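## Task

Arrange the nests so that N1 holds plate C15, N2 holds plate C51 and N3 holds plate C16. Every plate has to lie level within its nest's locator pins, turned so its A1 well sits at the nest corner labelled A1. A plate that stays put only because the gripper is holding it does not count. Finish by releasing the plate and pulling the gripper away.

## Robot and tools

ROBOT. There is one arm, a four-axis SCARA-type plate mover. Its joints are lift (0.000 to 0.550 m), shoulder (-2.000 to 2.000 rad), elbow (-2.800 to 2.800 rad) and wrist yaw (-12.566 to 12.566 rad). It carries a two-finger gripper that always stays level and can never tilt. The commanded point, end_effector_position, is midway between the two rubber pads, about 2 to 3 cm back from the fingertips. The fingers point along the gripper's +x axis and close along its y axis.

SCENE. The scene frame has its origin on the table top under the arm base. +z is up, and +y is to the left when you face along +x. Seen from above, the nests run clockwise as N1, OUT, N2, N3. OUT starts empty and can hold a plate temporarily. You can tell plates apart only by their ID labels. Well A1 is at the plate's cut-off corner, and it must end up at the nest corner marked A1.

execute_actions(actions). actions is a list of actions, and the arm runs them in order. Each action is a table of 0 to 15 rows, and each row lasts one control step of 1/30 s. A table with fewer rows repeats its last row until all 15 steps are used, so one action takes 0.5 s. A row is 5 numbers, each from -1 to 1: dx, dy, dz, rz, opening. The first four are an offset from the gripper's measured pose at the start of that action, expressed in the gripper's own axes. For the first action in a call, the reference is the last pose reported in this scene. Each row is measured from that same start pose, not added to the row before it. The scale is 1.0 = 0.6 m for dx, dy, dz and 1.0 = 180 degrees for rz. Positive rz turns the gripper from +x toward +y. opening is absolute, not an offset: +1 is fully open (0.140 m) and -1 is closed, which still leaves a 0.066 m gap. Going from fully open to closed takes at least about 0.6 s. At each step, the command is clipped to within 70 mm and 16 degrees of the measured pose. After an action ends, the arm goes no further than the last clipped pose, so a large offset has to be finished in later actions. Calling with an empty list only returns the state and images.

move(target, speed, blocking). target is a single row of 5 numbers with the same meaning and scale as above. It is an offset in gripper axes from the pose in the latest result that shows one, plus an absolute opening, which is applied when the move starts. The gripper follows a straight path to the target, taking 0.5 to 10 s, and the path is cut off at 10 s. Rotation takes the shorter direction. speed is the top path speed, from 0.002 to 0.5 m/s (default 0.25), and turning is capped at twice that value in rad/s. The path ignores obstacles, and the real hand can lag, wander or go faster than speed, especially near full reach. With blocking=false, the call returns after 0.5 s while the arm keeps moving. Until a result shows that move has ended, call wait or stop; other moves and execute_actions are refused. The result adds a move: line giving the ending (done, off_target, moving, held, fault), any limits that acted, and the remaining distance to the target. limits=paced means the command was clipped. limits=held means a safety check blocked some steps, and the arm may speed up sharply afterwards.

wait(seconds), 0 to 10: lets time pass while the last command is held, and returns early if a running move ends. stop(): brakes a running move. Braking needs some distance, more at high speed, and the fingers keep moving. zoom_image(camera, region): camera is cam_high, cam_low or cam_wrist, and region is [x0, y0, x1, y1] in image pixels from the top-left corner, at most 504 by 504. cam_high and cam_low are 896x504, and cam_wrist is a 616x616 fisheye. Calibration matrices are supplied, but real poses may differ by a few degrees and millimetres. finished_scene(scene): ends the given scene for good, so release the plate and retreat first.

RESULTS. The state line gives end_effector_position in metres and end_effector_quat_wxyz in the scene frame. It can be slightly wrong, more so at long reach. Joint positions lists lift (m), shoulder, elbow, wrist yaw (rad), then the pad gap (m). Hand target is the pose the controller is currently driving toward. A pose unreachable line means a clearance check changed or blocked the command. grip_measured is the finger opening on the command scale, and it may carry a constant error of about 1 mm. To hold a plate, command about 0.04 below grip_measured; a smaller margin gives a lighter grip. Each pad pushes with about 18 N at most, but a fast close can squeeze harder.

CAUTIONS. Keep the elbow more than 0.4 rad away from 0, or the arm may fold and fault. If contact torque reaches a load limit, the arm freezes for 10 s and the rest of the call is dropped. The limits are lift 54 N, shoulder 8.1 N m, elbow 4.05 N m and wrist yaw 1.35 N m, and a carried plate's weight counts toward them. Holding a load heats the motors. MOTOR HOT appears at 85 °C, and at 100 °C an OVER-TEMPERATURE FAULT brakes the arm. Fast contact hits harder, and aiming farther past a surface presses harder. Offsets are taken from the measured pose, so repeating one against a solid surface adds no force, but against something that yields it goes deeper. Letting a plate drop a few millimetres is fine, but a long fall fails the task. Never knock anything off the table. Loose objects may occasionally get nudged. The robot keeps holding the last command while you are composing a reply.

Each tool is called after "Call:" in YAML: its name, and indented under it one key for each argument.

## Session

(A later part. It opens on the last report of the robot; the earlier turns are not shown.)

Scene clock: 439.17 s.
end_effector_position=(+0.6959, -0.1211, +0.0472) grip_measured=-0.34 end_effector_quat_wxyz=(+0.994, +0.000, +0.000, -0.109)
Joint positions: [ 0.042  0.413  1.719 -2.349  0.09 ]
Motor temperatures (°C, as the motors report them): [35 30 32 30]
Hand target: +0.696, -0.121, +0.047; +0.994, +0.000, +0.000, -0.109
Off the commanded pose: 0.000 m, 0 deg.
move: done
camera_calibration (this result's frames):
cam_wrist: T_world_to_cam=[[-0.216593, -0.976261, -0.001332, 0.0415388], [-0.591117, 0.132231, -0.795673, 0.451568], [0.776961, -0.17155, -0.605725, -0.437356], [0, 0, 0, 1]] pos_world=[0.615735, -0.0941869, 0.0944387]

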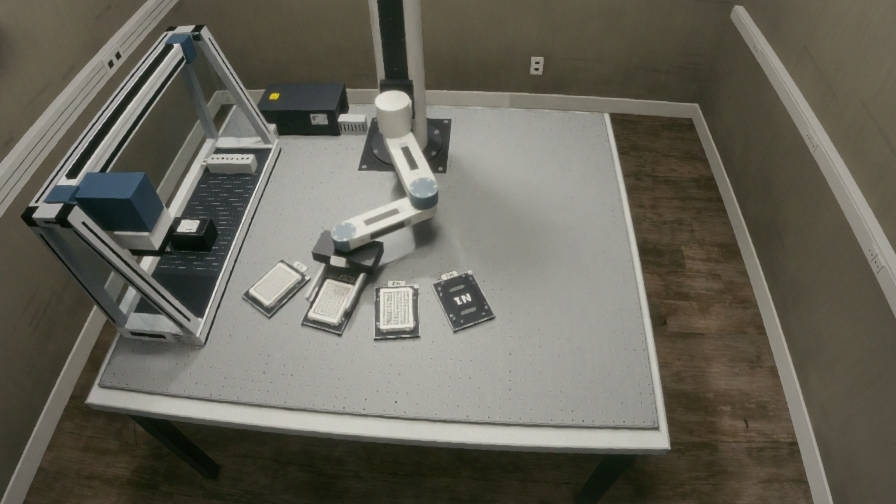

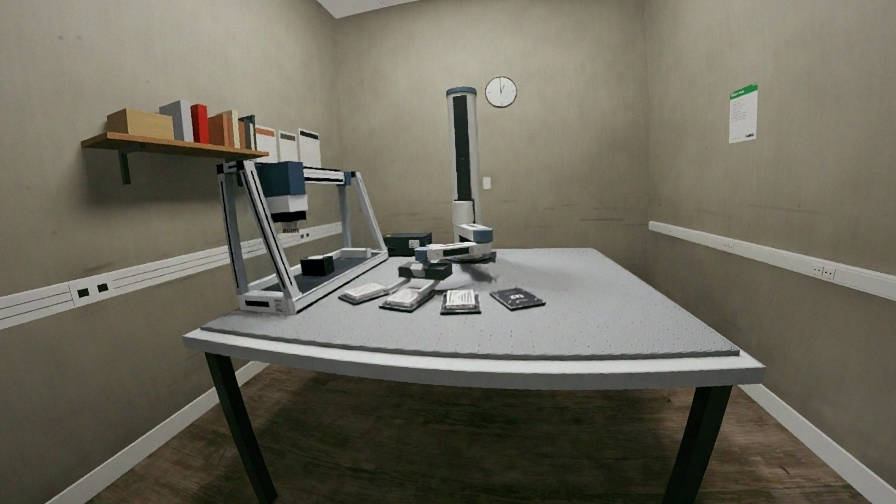

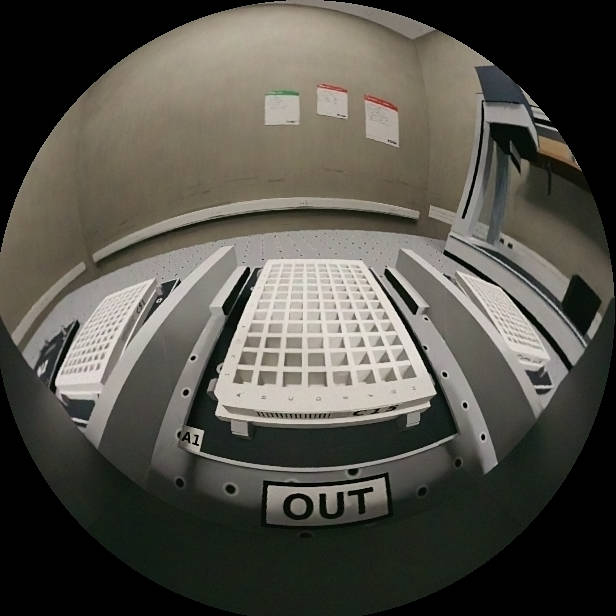

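Call:
execute_actions:
  actions:
    - [[-0.0003,0.0004,-0.003,0,-0.34],[-0.0003,0.0004,-0.007,0,-0.36],[-0.0003,0.0004,-0.011,0,-0.38],[-0.0003,0.0004,-0.015,0,-0.40],[-0.0003,0.0004,-0.0185,0,-0.42],[-0.0003,0.0004,-0.021,0,-0.44],[-0.0003,0.0004,-0.0222,0,-0.46],[-0.0003,0.0004,-0.0222,0,-0.48],[-0.0003,0.0004,-0.0222,0,-0.50],[-0.0003,0.0004,-0.0222,0,-0.52],[-0.0003,0.0004,-0.0222,0,-0.54],[-0.0003,0.0004,-0.0222,0,-0.56],[-0.0003,0.0004,-0.0222,0,-0.58],[-0.0003,0.0004,-0.0222,0,-0.60],[-0.0003,0.0004,-0.0222,0,-0.62]]

Call:
zoom_image:
  camera: "cam_wrist"
  region: [150, 340, 490, 490]

Scene clock: 451.50 s.
end_effector_position=(+0.6957, -0.1209, +0.0339) grip_measured=-0.57 end_effector_quat_wxyz=(+0.994, +0.000, +0.000, -0.109)
Joint positions: [ 0.029  0.414  1.718 -2.349  0.082]
Motor temperatures (°C, as the motors report them): [35 30 32 30]
Hand target: +0.696, -0.121, +0.034; +0.994, +0.000, +0.000, -0.109
Off the commanded pose: 0.000 m, 0 deg.
camera_calibration (this result's frames):
cam_wrist: T_world_to_cam=[[-0.216676, -0.976243, -0.001332, 0.0417669], [-0.591106, 0.132281, -0.795673, 0.440839], [0.776946, -0.171616, -0.605725, -0.44531], [0, 0, 0, 1]] pos_world=[0.615614, -0.0939624, 0.0810835]

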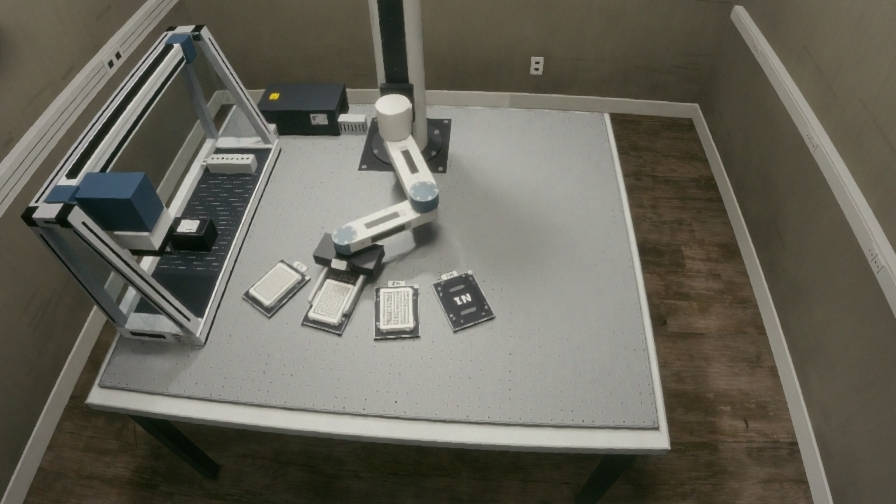

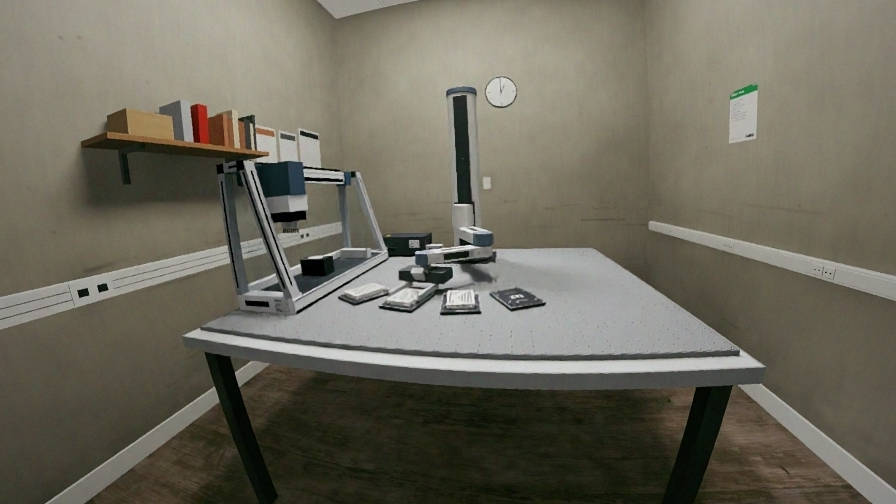

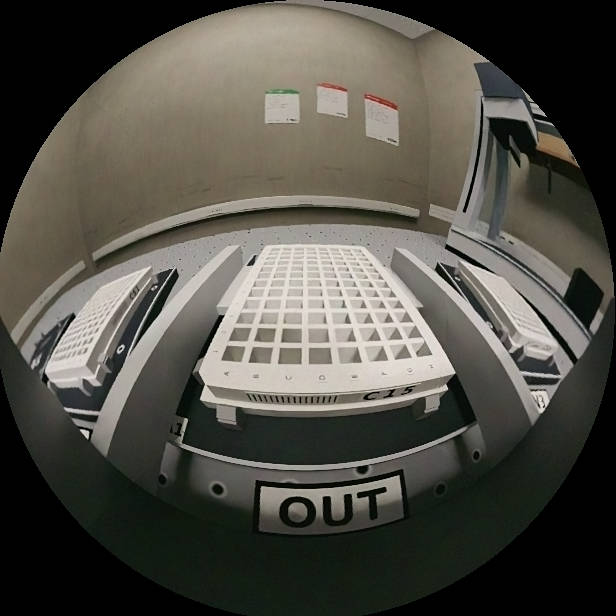

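Region (150, 340, 490, 490) of cam_wrist's 616x616 image, scaled by 1.482, with more detail than that image has; it fills the top 222 rows of this view, and the rest is white.

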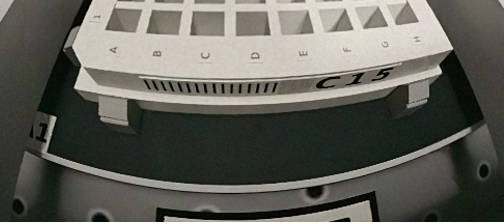

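Call:
execute_actions:
  actions:
    - [[0,0,0,0,-0.62],[0,0,0.001,0,-0.62],[0,0,0.003,0,-0.62],[0,0,0.006,0,-0.62],[0,0,0.010,0,-0.62],[0,0,0.015,0,-0.62],[0,0,0.020,0,-0.62],[0,0,0.025,0,-0.62],[0,0,0.029,0,-0.62],[0,0,0.032,0,-0.62],[0,0,0.034,0,-0.62],[0,0,0.0352,0,-0.62]]

Call:
move:
  target: [-0.18504,0.56217,0,0.21388,-0.62]
  speed: 0.5

Call:
zoom_image:
  camera: "cam_wrist"
  region: [170, 380, 290, 480]

Call:
zoom_image:
  camera: "cam_wrist"
  region: [370, 380, 490, 480]

Scene clock: 467.43 s.
end_effector_position=(+0.6957, -0.1208, +0.0551) grip_measured=-0.57 end_effector_quat_wxyz=(+0.994, +0.000, +0.000, -0.109)
Joint positions: [ 0.05   0.414  1.718 -2.349  0.082]
Motor temperatures (°C, as the motors report them): [35 30 32 30]
Hand target: +0.696, -0.121, +0.055; +0.994, +0.000, +0.000, -0.109
Off the commanded pose: 0.000 m, 0 deg.
camera_calibration (this result's frames):
cam_wrist: T_world_to_cam=[[-0.216655, -0.976247, -0.001332, 0.0417859], [-0.591109, 0.132268, -0.795673, 0.457688], [0.77695, -0.171599, -0.605725, -0.432489], [0, 0, 0, 1]] pos_world=[0.615619, -0.0939588, 0.102257]

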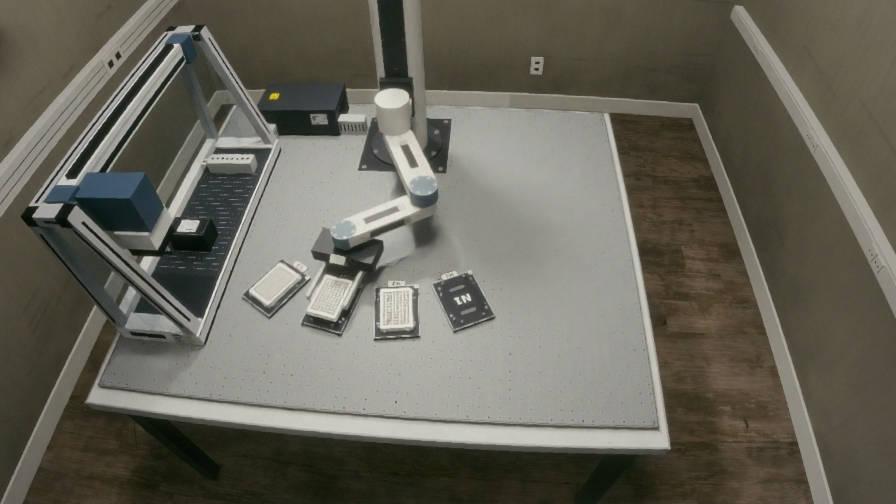

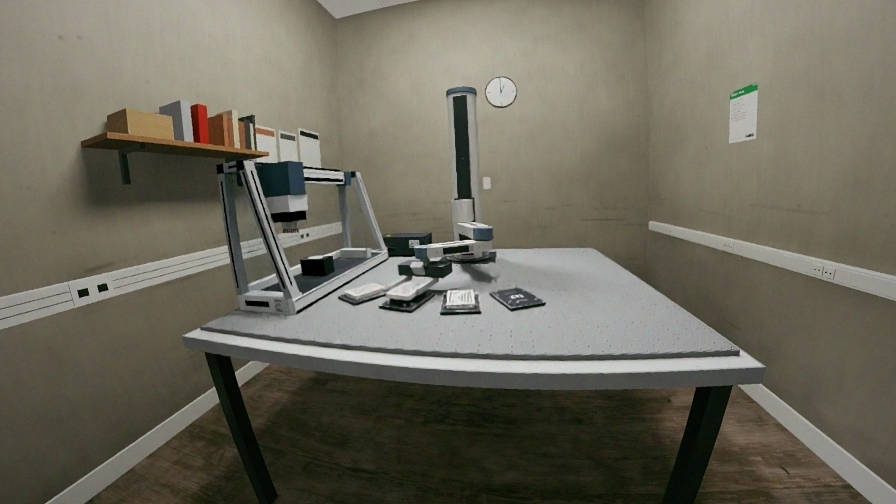

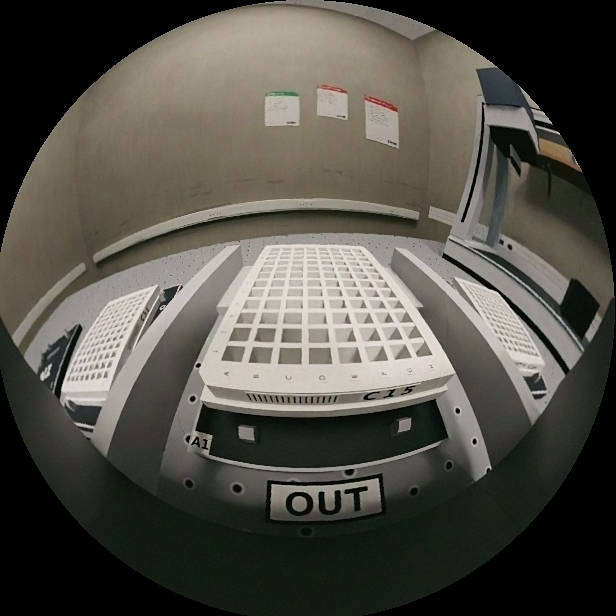

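Scene clock: 468.70 s.
end_effector_position=(+0.6601, +0.2326, +0.0550) grip_measured=-0.57 end_effector_quat_wxyz=(+0.974, +0.000, +0.000, +0.225)
Joint positions: [ 0.05   1.081  1.738 -2.365  0.082]
Motor temperatures (°C, as the motors report them): [35 30 32 30]
Hand target: +0.660, +0.233, +0.055; +0.974, +0.000, +0.000, +0.225
Off the commanded pose: 0.000 m, 0 deg.
move: done; limits=paced
camera_calibration (this result's frames):
cam_wrist: T_world_to_cam=[[0.438247, -0.898854, -0.001332, -0.0711797], [-0.544924, -0.264505, -0.795673, 0.451652], [0.714841, 0.349427, -0.605725, -0.424331], [0, 0, 0, 1]] pos_world=[0.580639, 0.203757, 0.102244]

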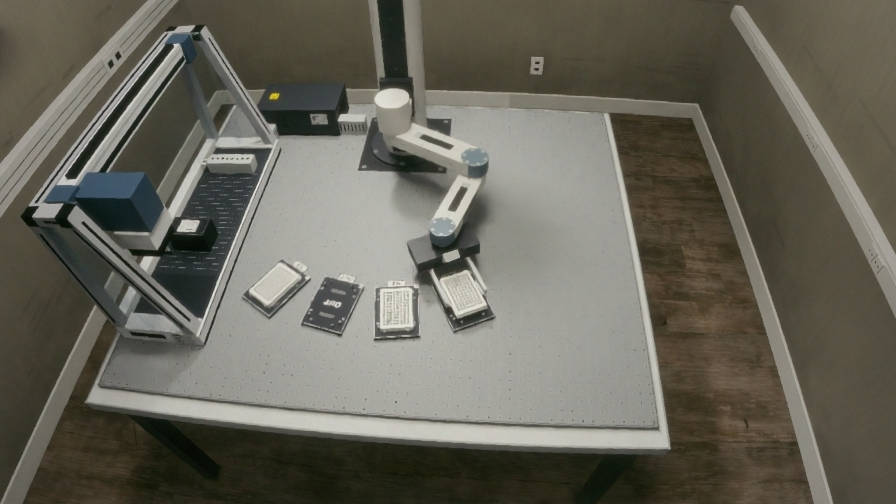

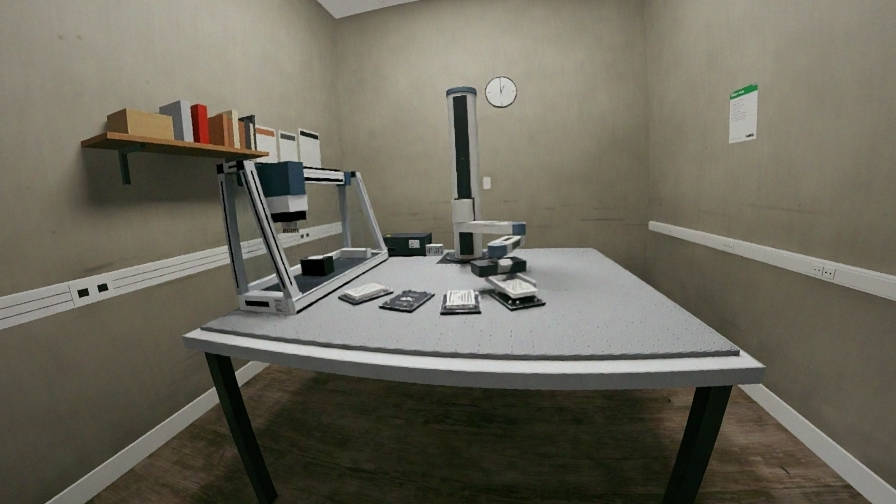

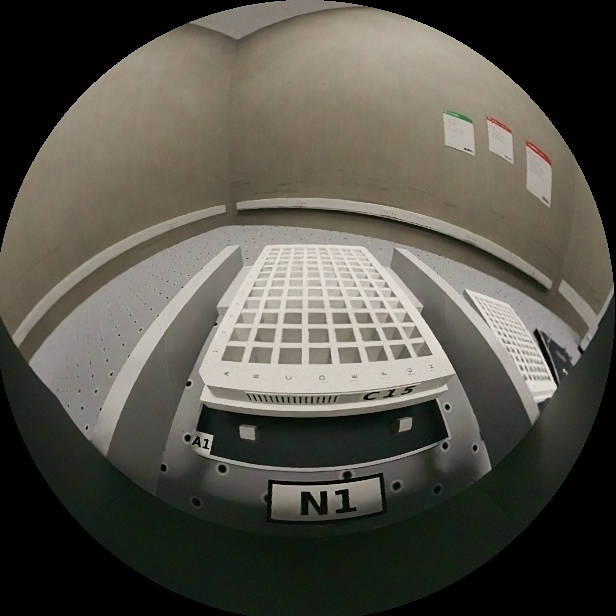

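Region (170, 380, 290, 480) of cam_wrist's 616x616 image, scaled by 4.200, with more detail than that image has.

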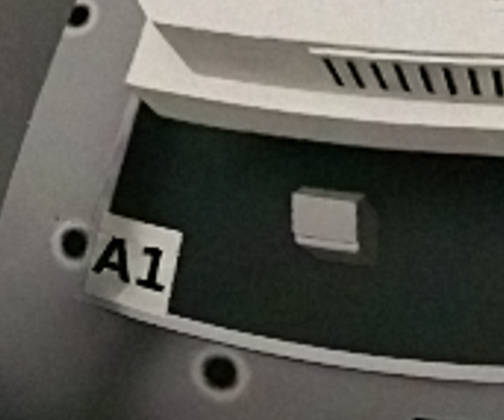

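Region (370, 380, 490, 480) of cam_wrist's 616x616 image, scaled by 4.200, with more detail than that image has.

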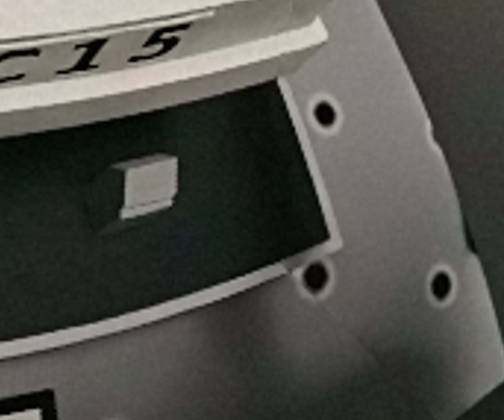

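Call:
execute_actions:
  actions:
    - [[0.0005,-0.0006,-0.002,0,-0.62],[0.0005,-0.0006,-0.005,0,-0.62],[0.0005,-0.0006,-0.009,0,-0.62],[0.0005,-0.0006,-0.013,0,-0.62],[0.0005,-0.0006,-0.017,0,-0.62],[0.0005,-0.0006,-0.0205,0,-0.62],[0.0005,-0.0006,-0.024,0,-0.62],[0.0005,-0.0006,-0.027,0,-0.62],[0.0005,-0.0006,-0.0295,0,-0.62],[0.0005,-0.0006,-0.0315,0,-0.62],[0.0005,-0.0006,-0.033,0,-0.62],[0.0005,-0.0006,-0.0342,0,-0.62],[0.0005,-0.0006,-0.0348,0,-0.62]]

Call:
zoom_image:
  camera: "cam_wrist"
  region: [150, 340, 490, 490]

Scene clock: 484.33 s.
end_effector_position=(+0.6605, +0.2324, +0.0341) grip_measured=-0.57 end_effector_quat_wxyz=(+0.974, +0.000, +0.000, +0.225)
Joint positions: [ 0.029  1.08   1.74  -2.365  0.082]
Motor temperatures (°C, as the motors report them): [35 30 32 30]
Hand target: +0.661, +0.232, +0.034; +0.974, +0.000, +0.000, +0.225
Off the commanded pose: 0.000 m, 0 deg.
camera_calibration (this result's frames):
cam_wrist: T_world_to_cam=[[0.438393, -0.898782, -0.001332, -0.0716305], [-0.544881, -0.264594, -0.795673, 0.435152], [0.714784, 0.349543, -0.605725, -0.437238], [0, 0, 0, 1]] pos_world=[0.581039, 0.203592, 0.0812968]

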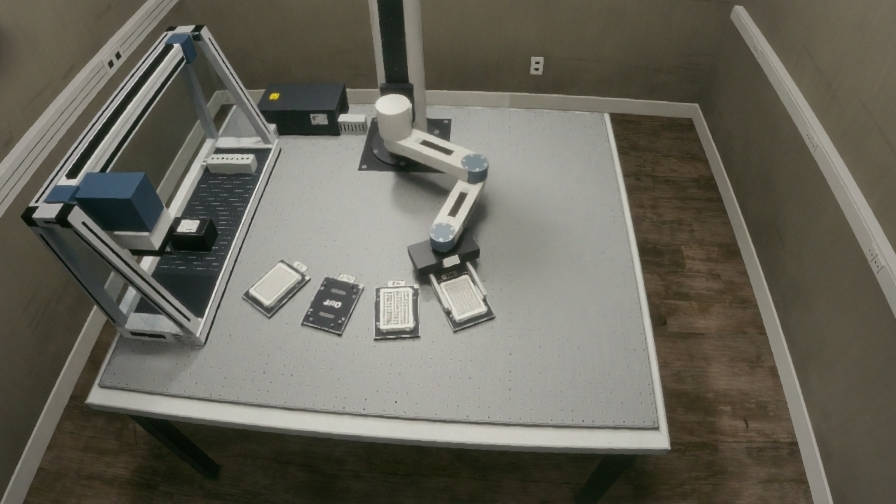

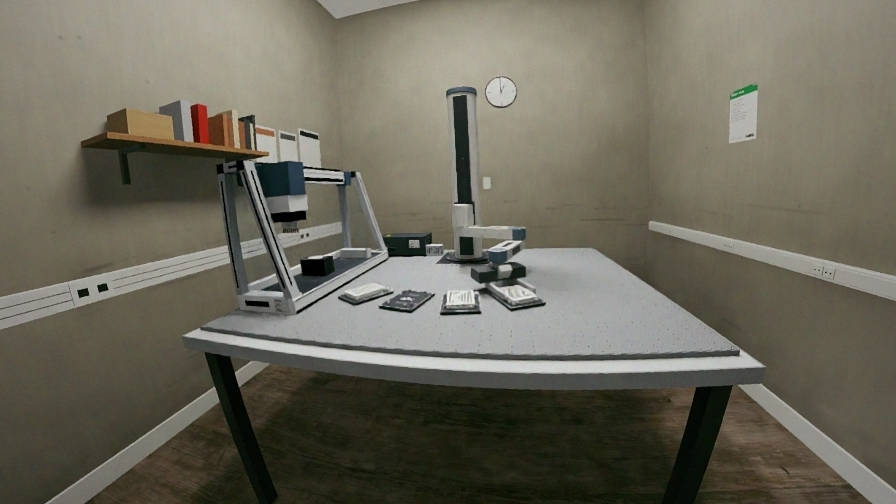

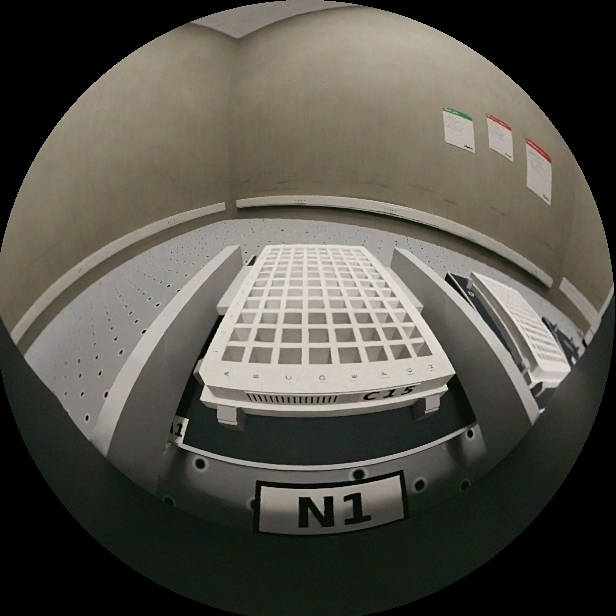

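Region (150, 340, 490, 490) of cam_wrist's 616x616 image, scaled by 1.482, with more detail than that image has; it fills the top 222 rows of this view, and the rest is white.

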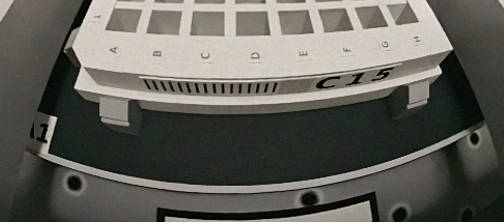

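Seated. Release, lift and retreat.

Call:
execute_actions:
  actions:
    - [[0,0,0,0,-0.57],[0,0,0,0,-0.52],[0,0,0,0,-0.46],[0,0,0,0,-0.40],[0,0,0,0,-0.34],[0,0,0.002,0,-0.30],[0,0,0.006,0,-0.30],[0,0,0.012,0,-0.30],[0,0,0.019,0,-0.30],[0,0,0.027,0,-0.30],[0,0,0.035,0,-0.30],[0,0,0.043,0,-0.30],[0,0,0.050,0,-0.30]]

Call:
move:
  target: [-0.27,0,0.08,0,-0.30]
  speed: 0.5

Call:
zoom_image:
  camera: "cam_high"
  region: [230, 240, 510, 360]

Call:
zoom_image:
  camera: "cam_low"
  region: [330, 260, 560, 330]

Scene clock: 491.30 s.
end_effector_position=(+0.6605, +0.2325, +0.0628) grip_measured=-0.30 end_effector_quat_wxyz=(+0.974, +0.000, +0.000, +0.225)
Joint positions: [ 0.058  1.08   1.74  -2.365  0.092]
Motor temperatures (°C, as the motors report them): [35 30 32 30]
Hand target: +0.660, +0.232, +0.064; +0.974, +0.000, +0.000, +0.225
Off the commanded pose: 0.001 m, 0 deg.
camera_calibration (this result's frames):
cam_wrist: T_world_to_cam=[[0.438421, -0.898769, -0.001332, -0.0716038], [-0.544872, -0.26461, -0.795673, 0.458014], [0.714774, 0.349566, -0.605725, -0.419837], [0, 0, 0, 1]] pos_world=[0.58104, 0.203601, 0.110028]

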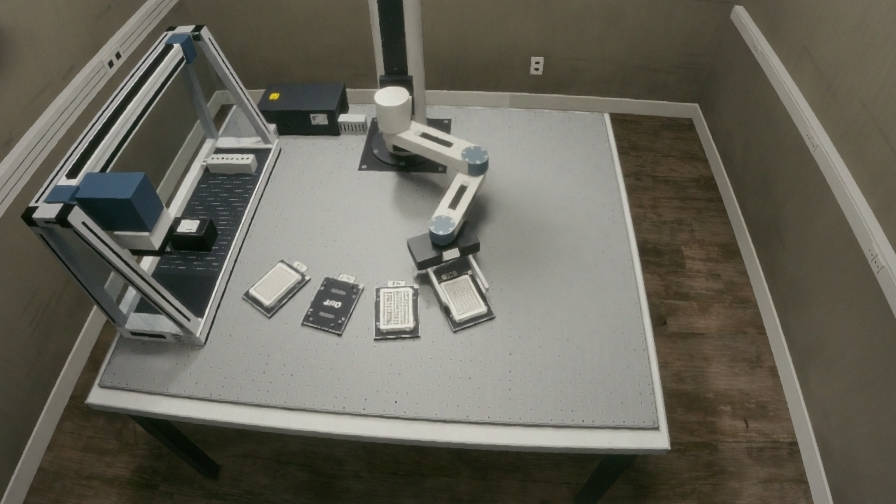

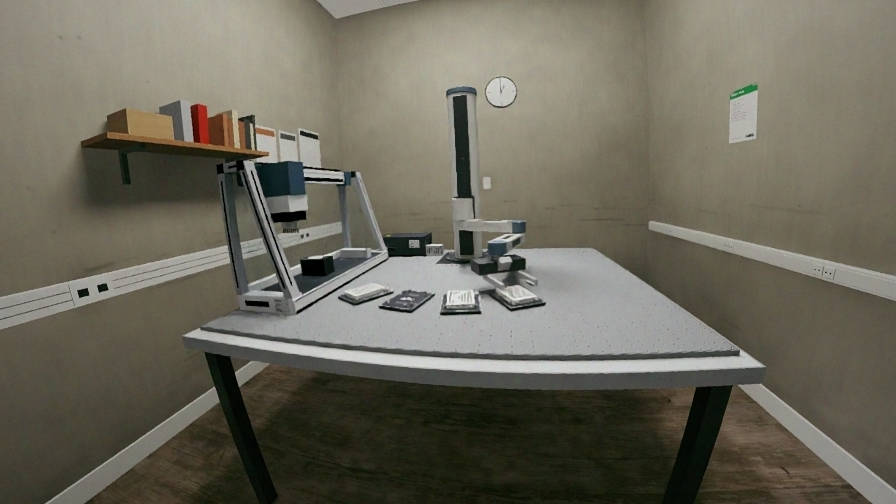

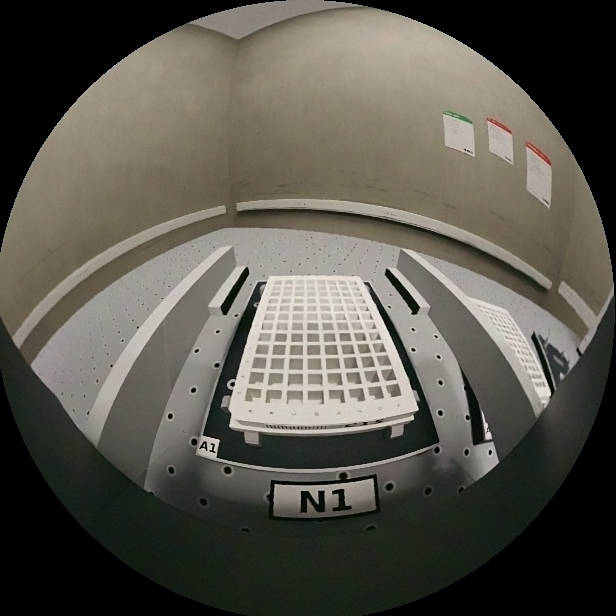

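Scene clock: 492.20 s.
end_effector_position=(+0.5150, +0.1613, +0.1109) grip_measured=-0.30 end_effector_quat_wxyz=(+0.974, +0.000, +0.000, +0.225)
Joint positions: [ 0.106  1.389  0.932 -1.867  0.092]
Motor temperatures (°C, as the motors report them): [35 30 32 30]
Hand target: +0.515, +0.161, +0.111; +0.974, +0.000, +0.000, +0.225
Off the commanded pose: 0.000 m, 0 deg.
move: done
camera_calibration (this result's frames):
cam_wrist: T_world_to_cam=[[0.438088, -0.898931, -0.001332, -0.071539], [-0.54497, -0.264409, -0.795673, 0.398138], [0.714903, 0.349301, -0.605725, -0.261884], [0, 0, 0, 1]] pos_world=[0.435535, 0.132439, 0.158063]

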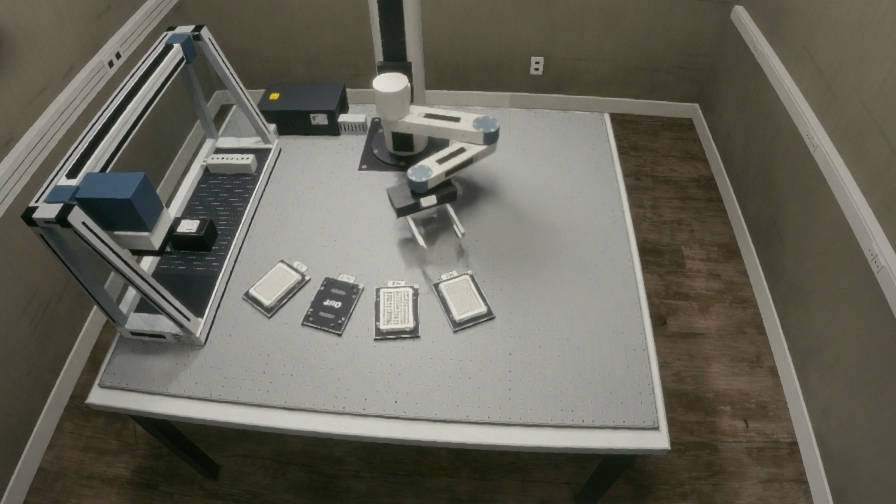

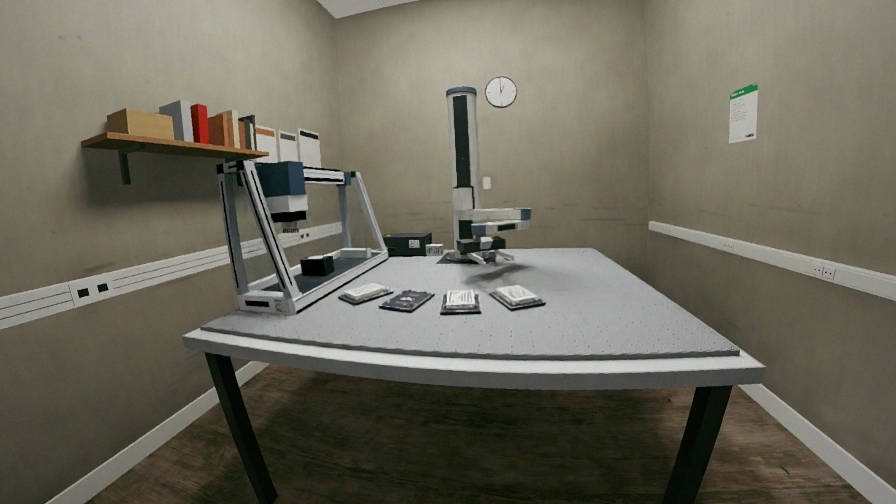

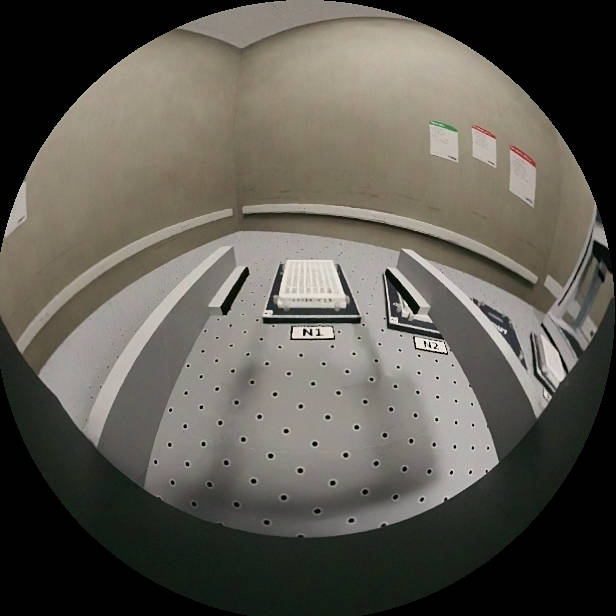

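Region (230, 240, 510, 360) of cam_high's 896x504 image, scaled by 1.800, with more detail than that image has; it fills the top 216 rows of this view, and the rest is white.

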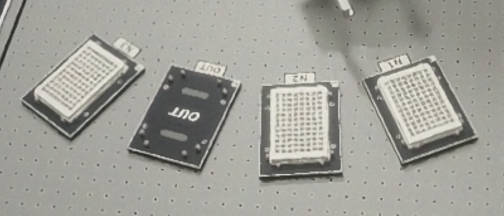

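Region (330, 260, 560, 330) of cam_low's 896x504 image, scaled by 2.191, with more detail than that image has; it fills the top 153 rows of this view, and the rest is white.

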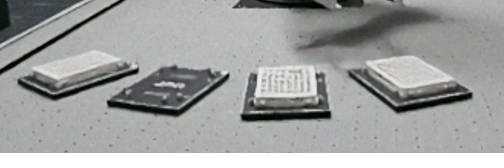

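All three plates are seated flat in their nests.

Call:
finished_scene:
  scene: 2

The scene is finished: the task was done.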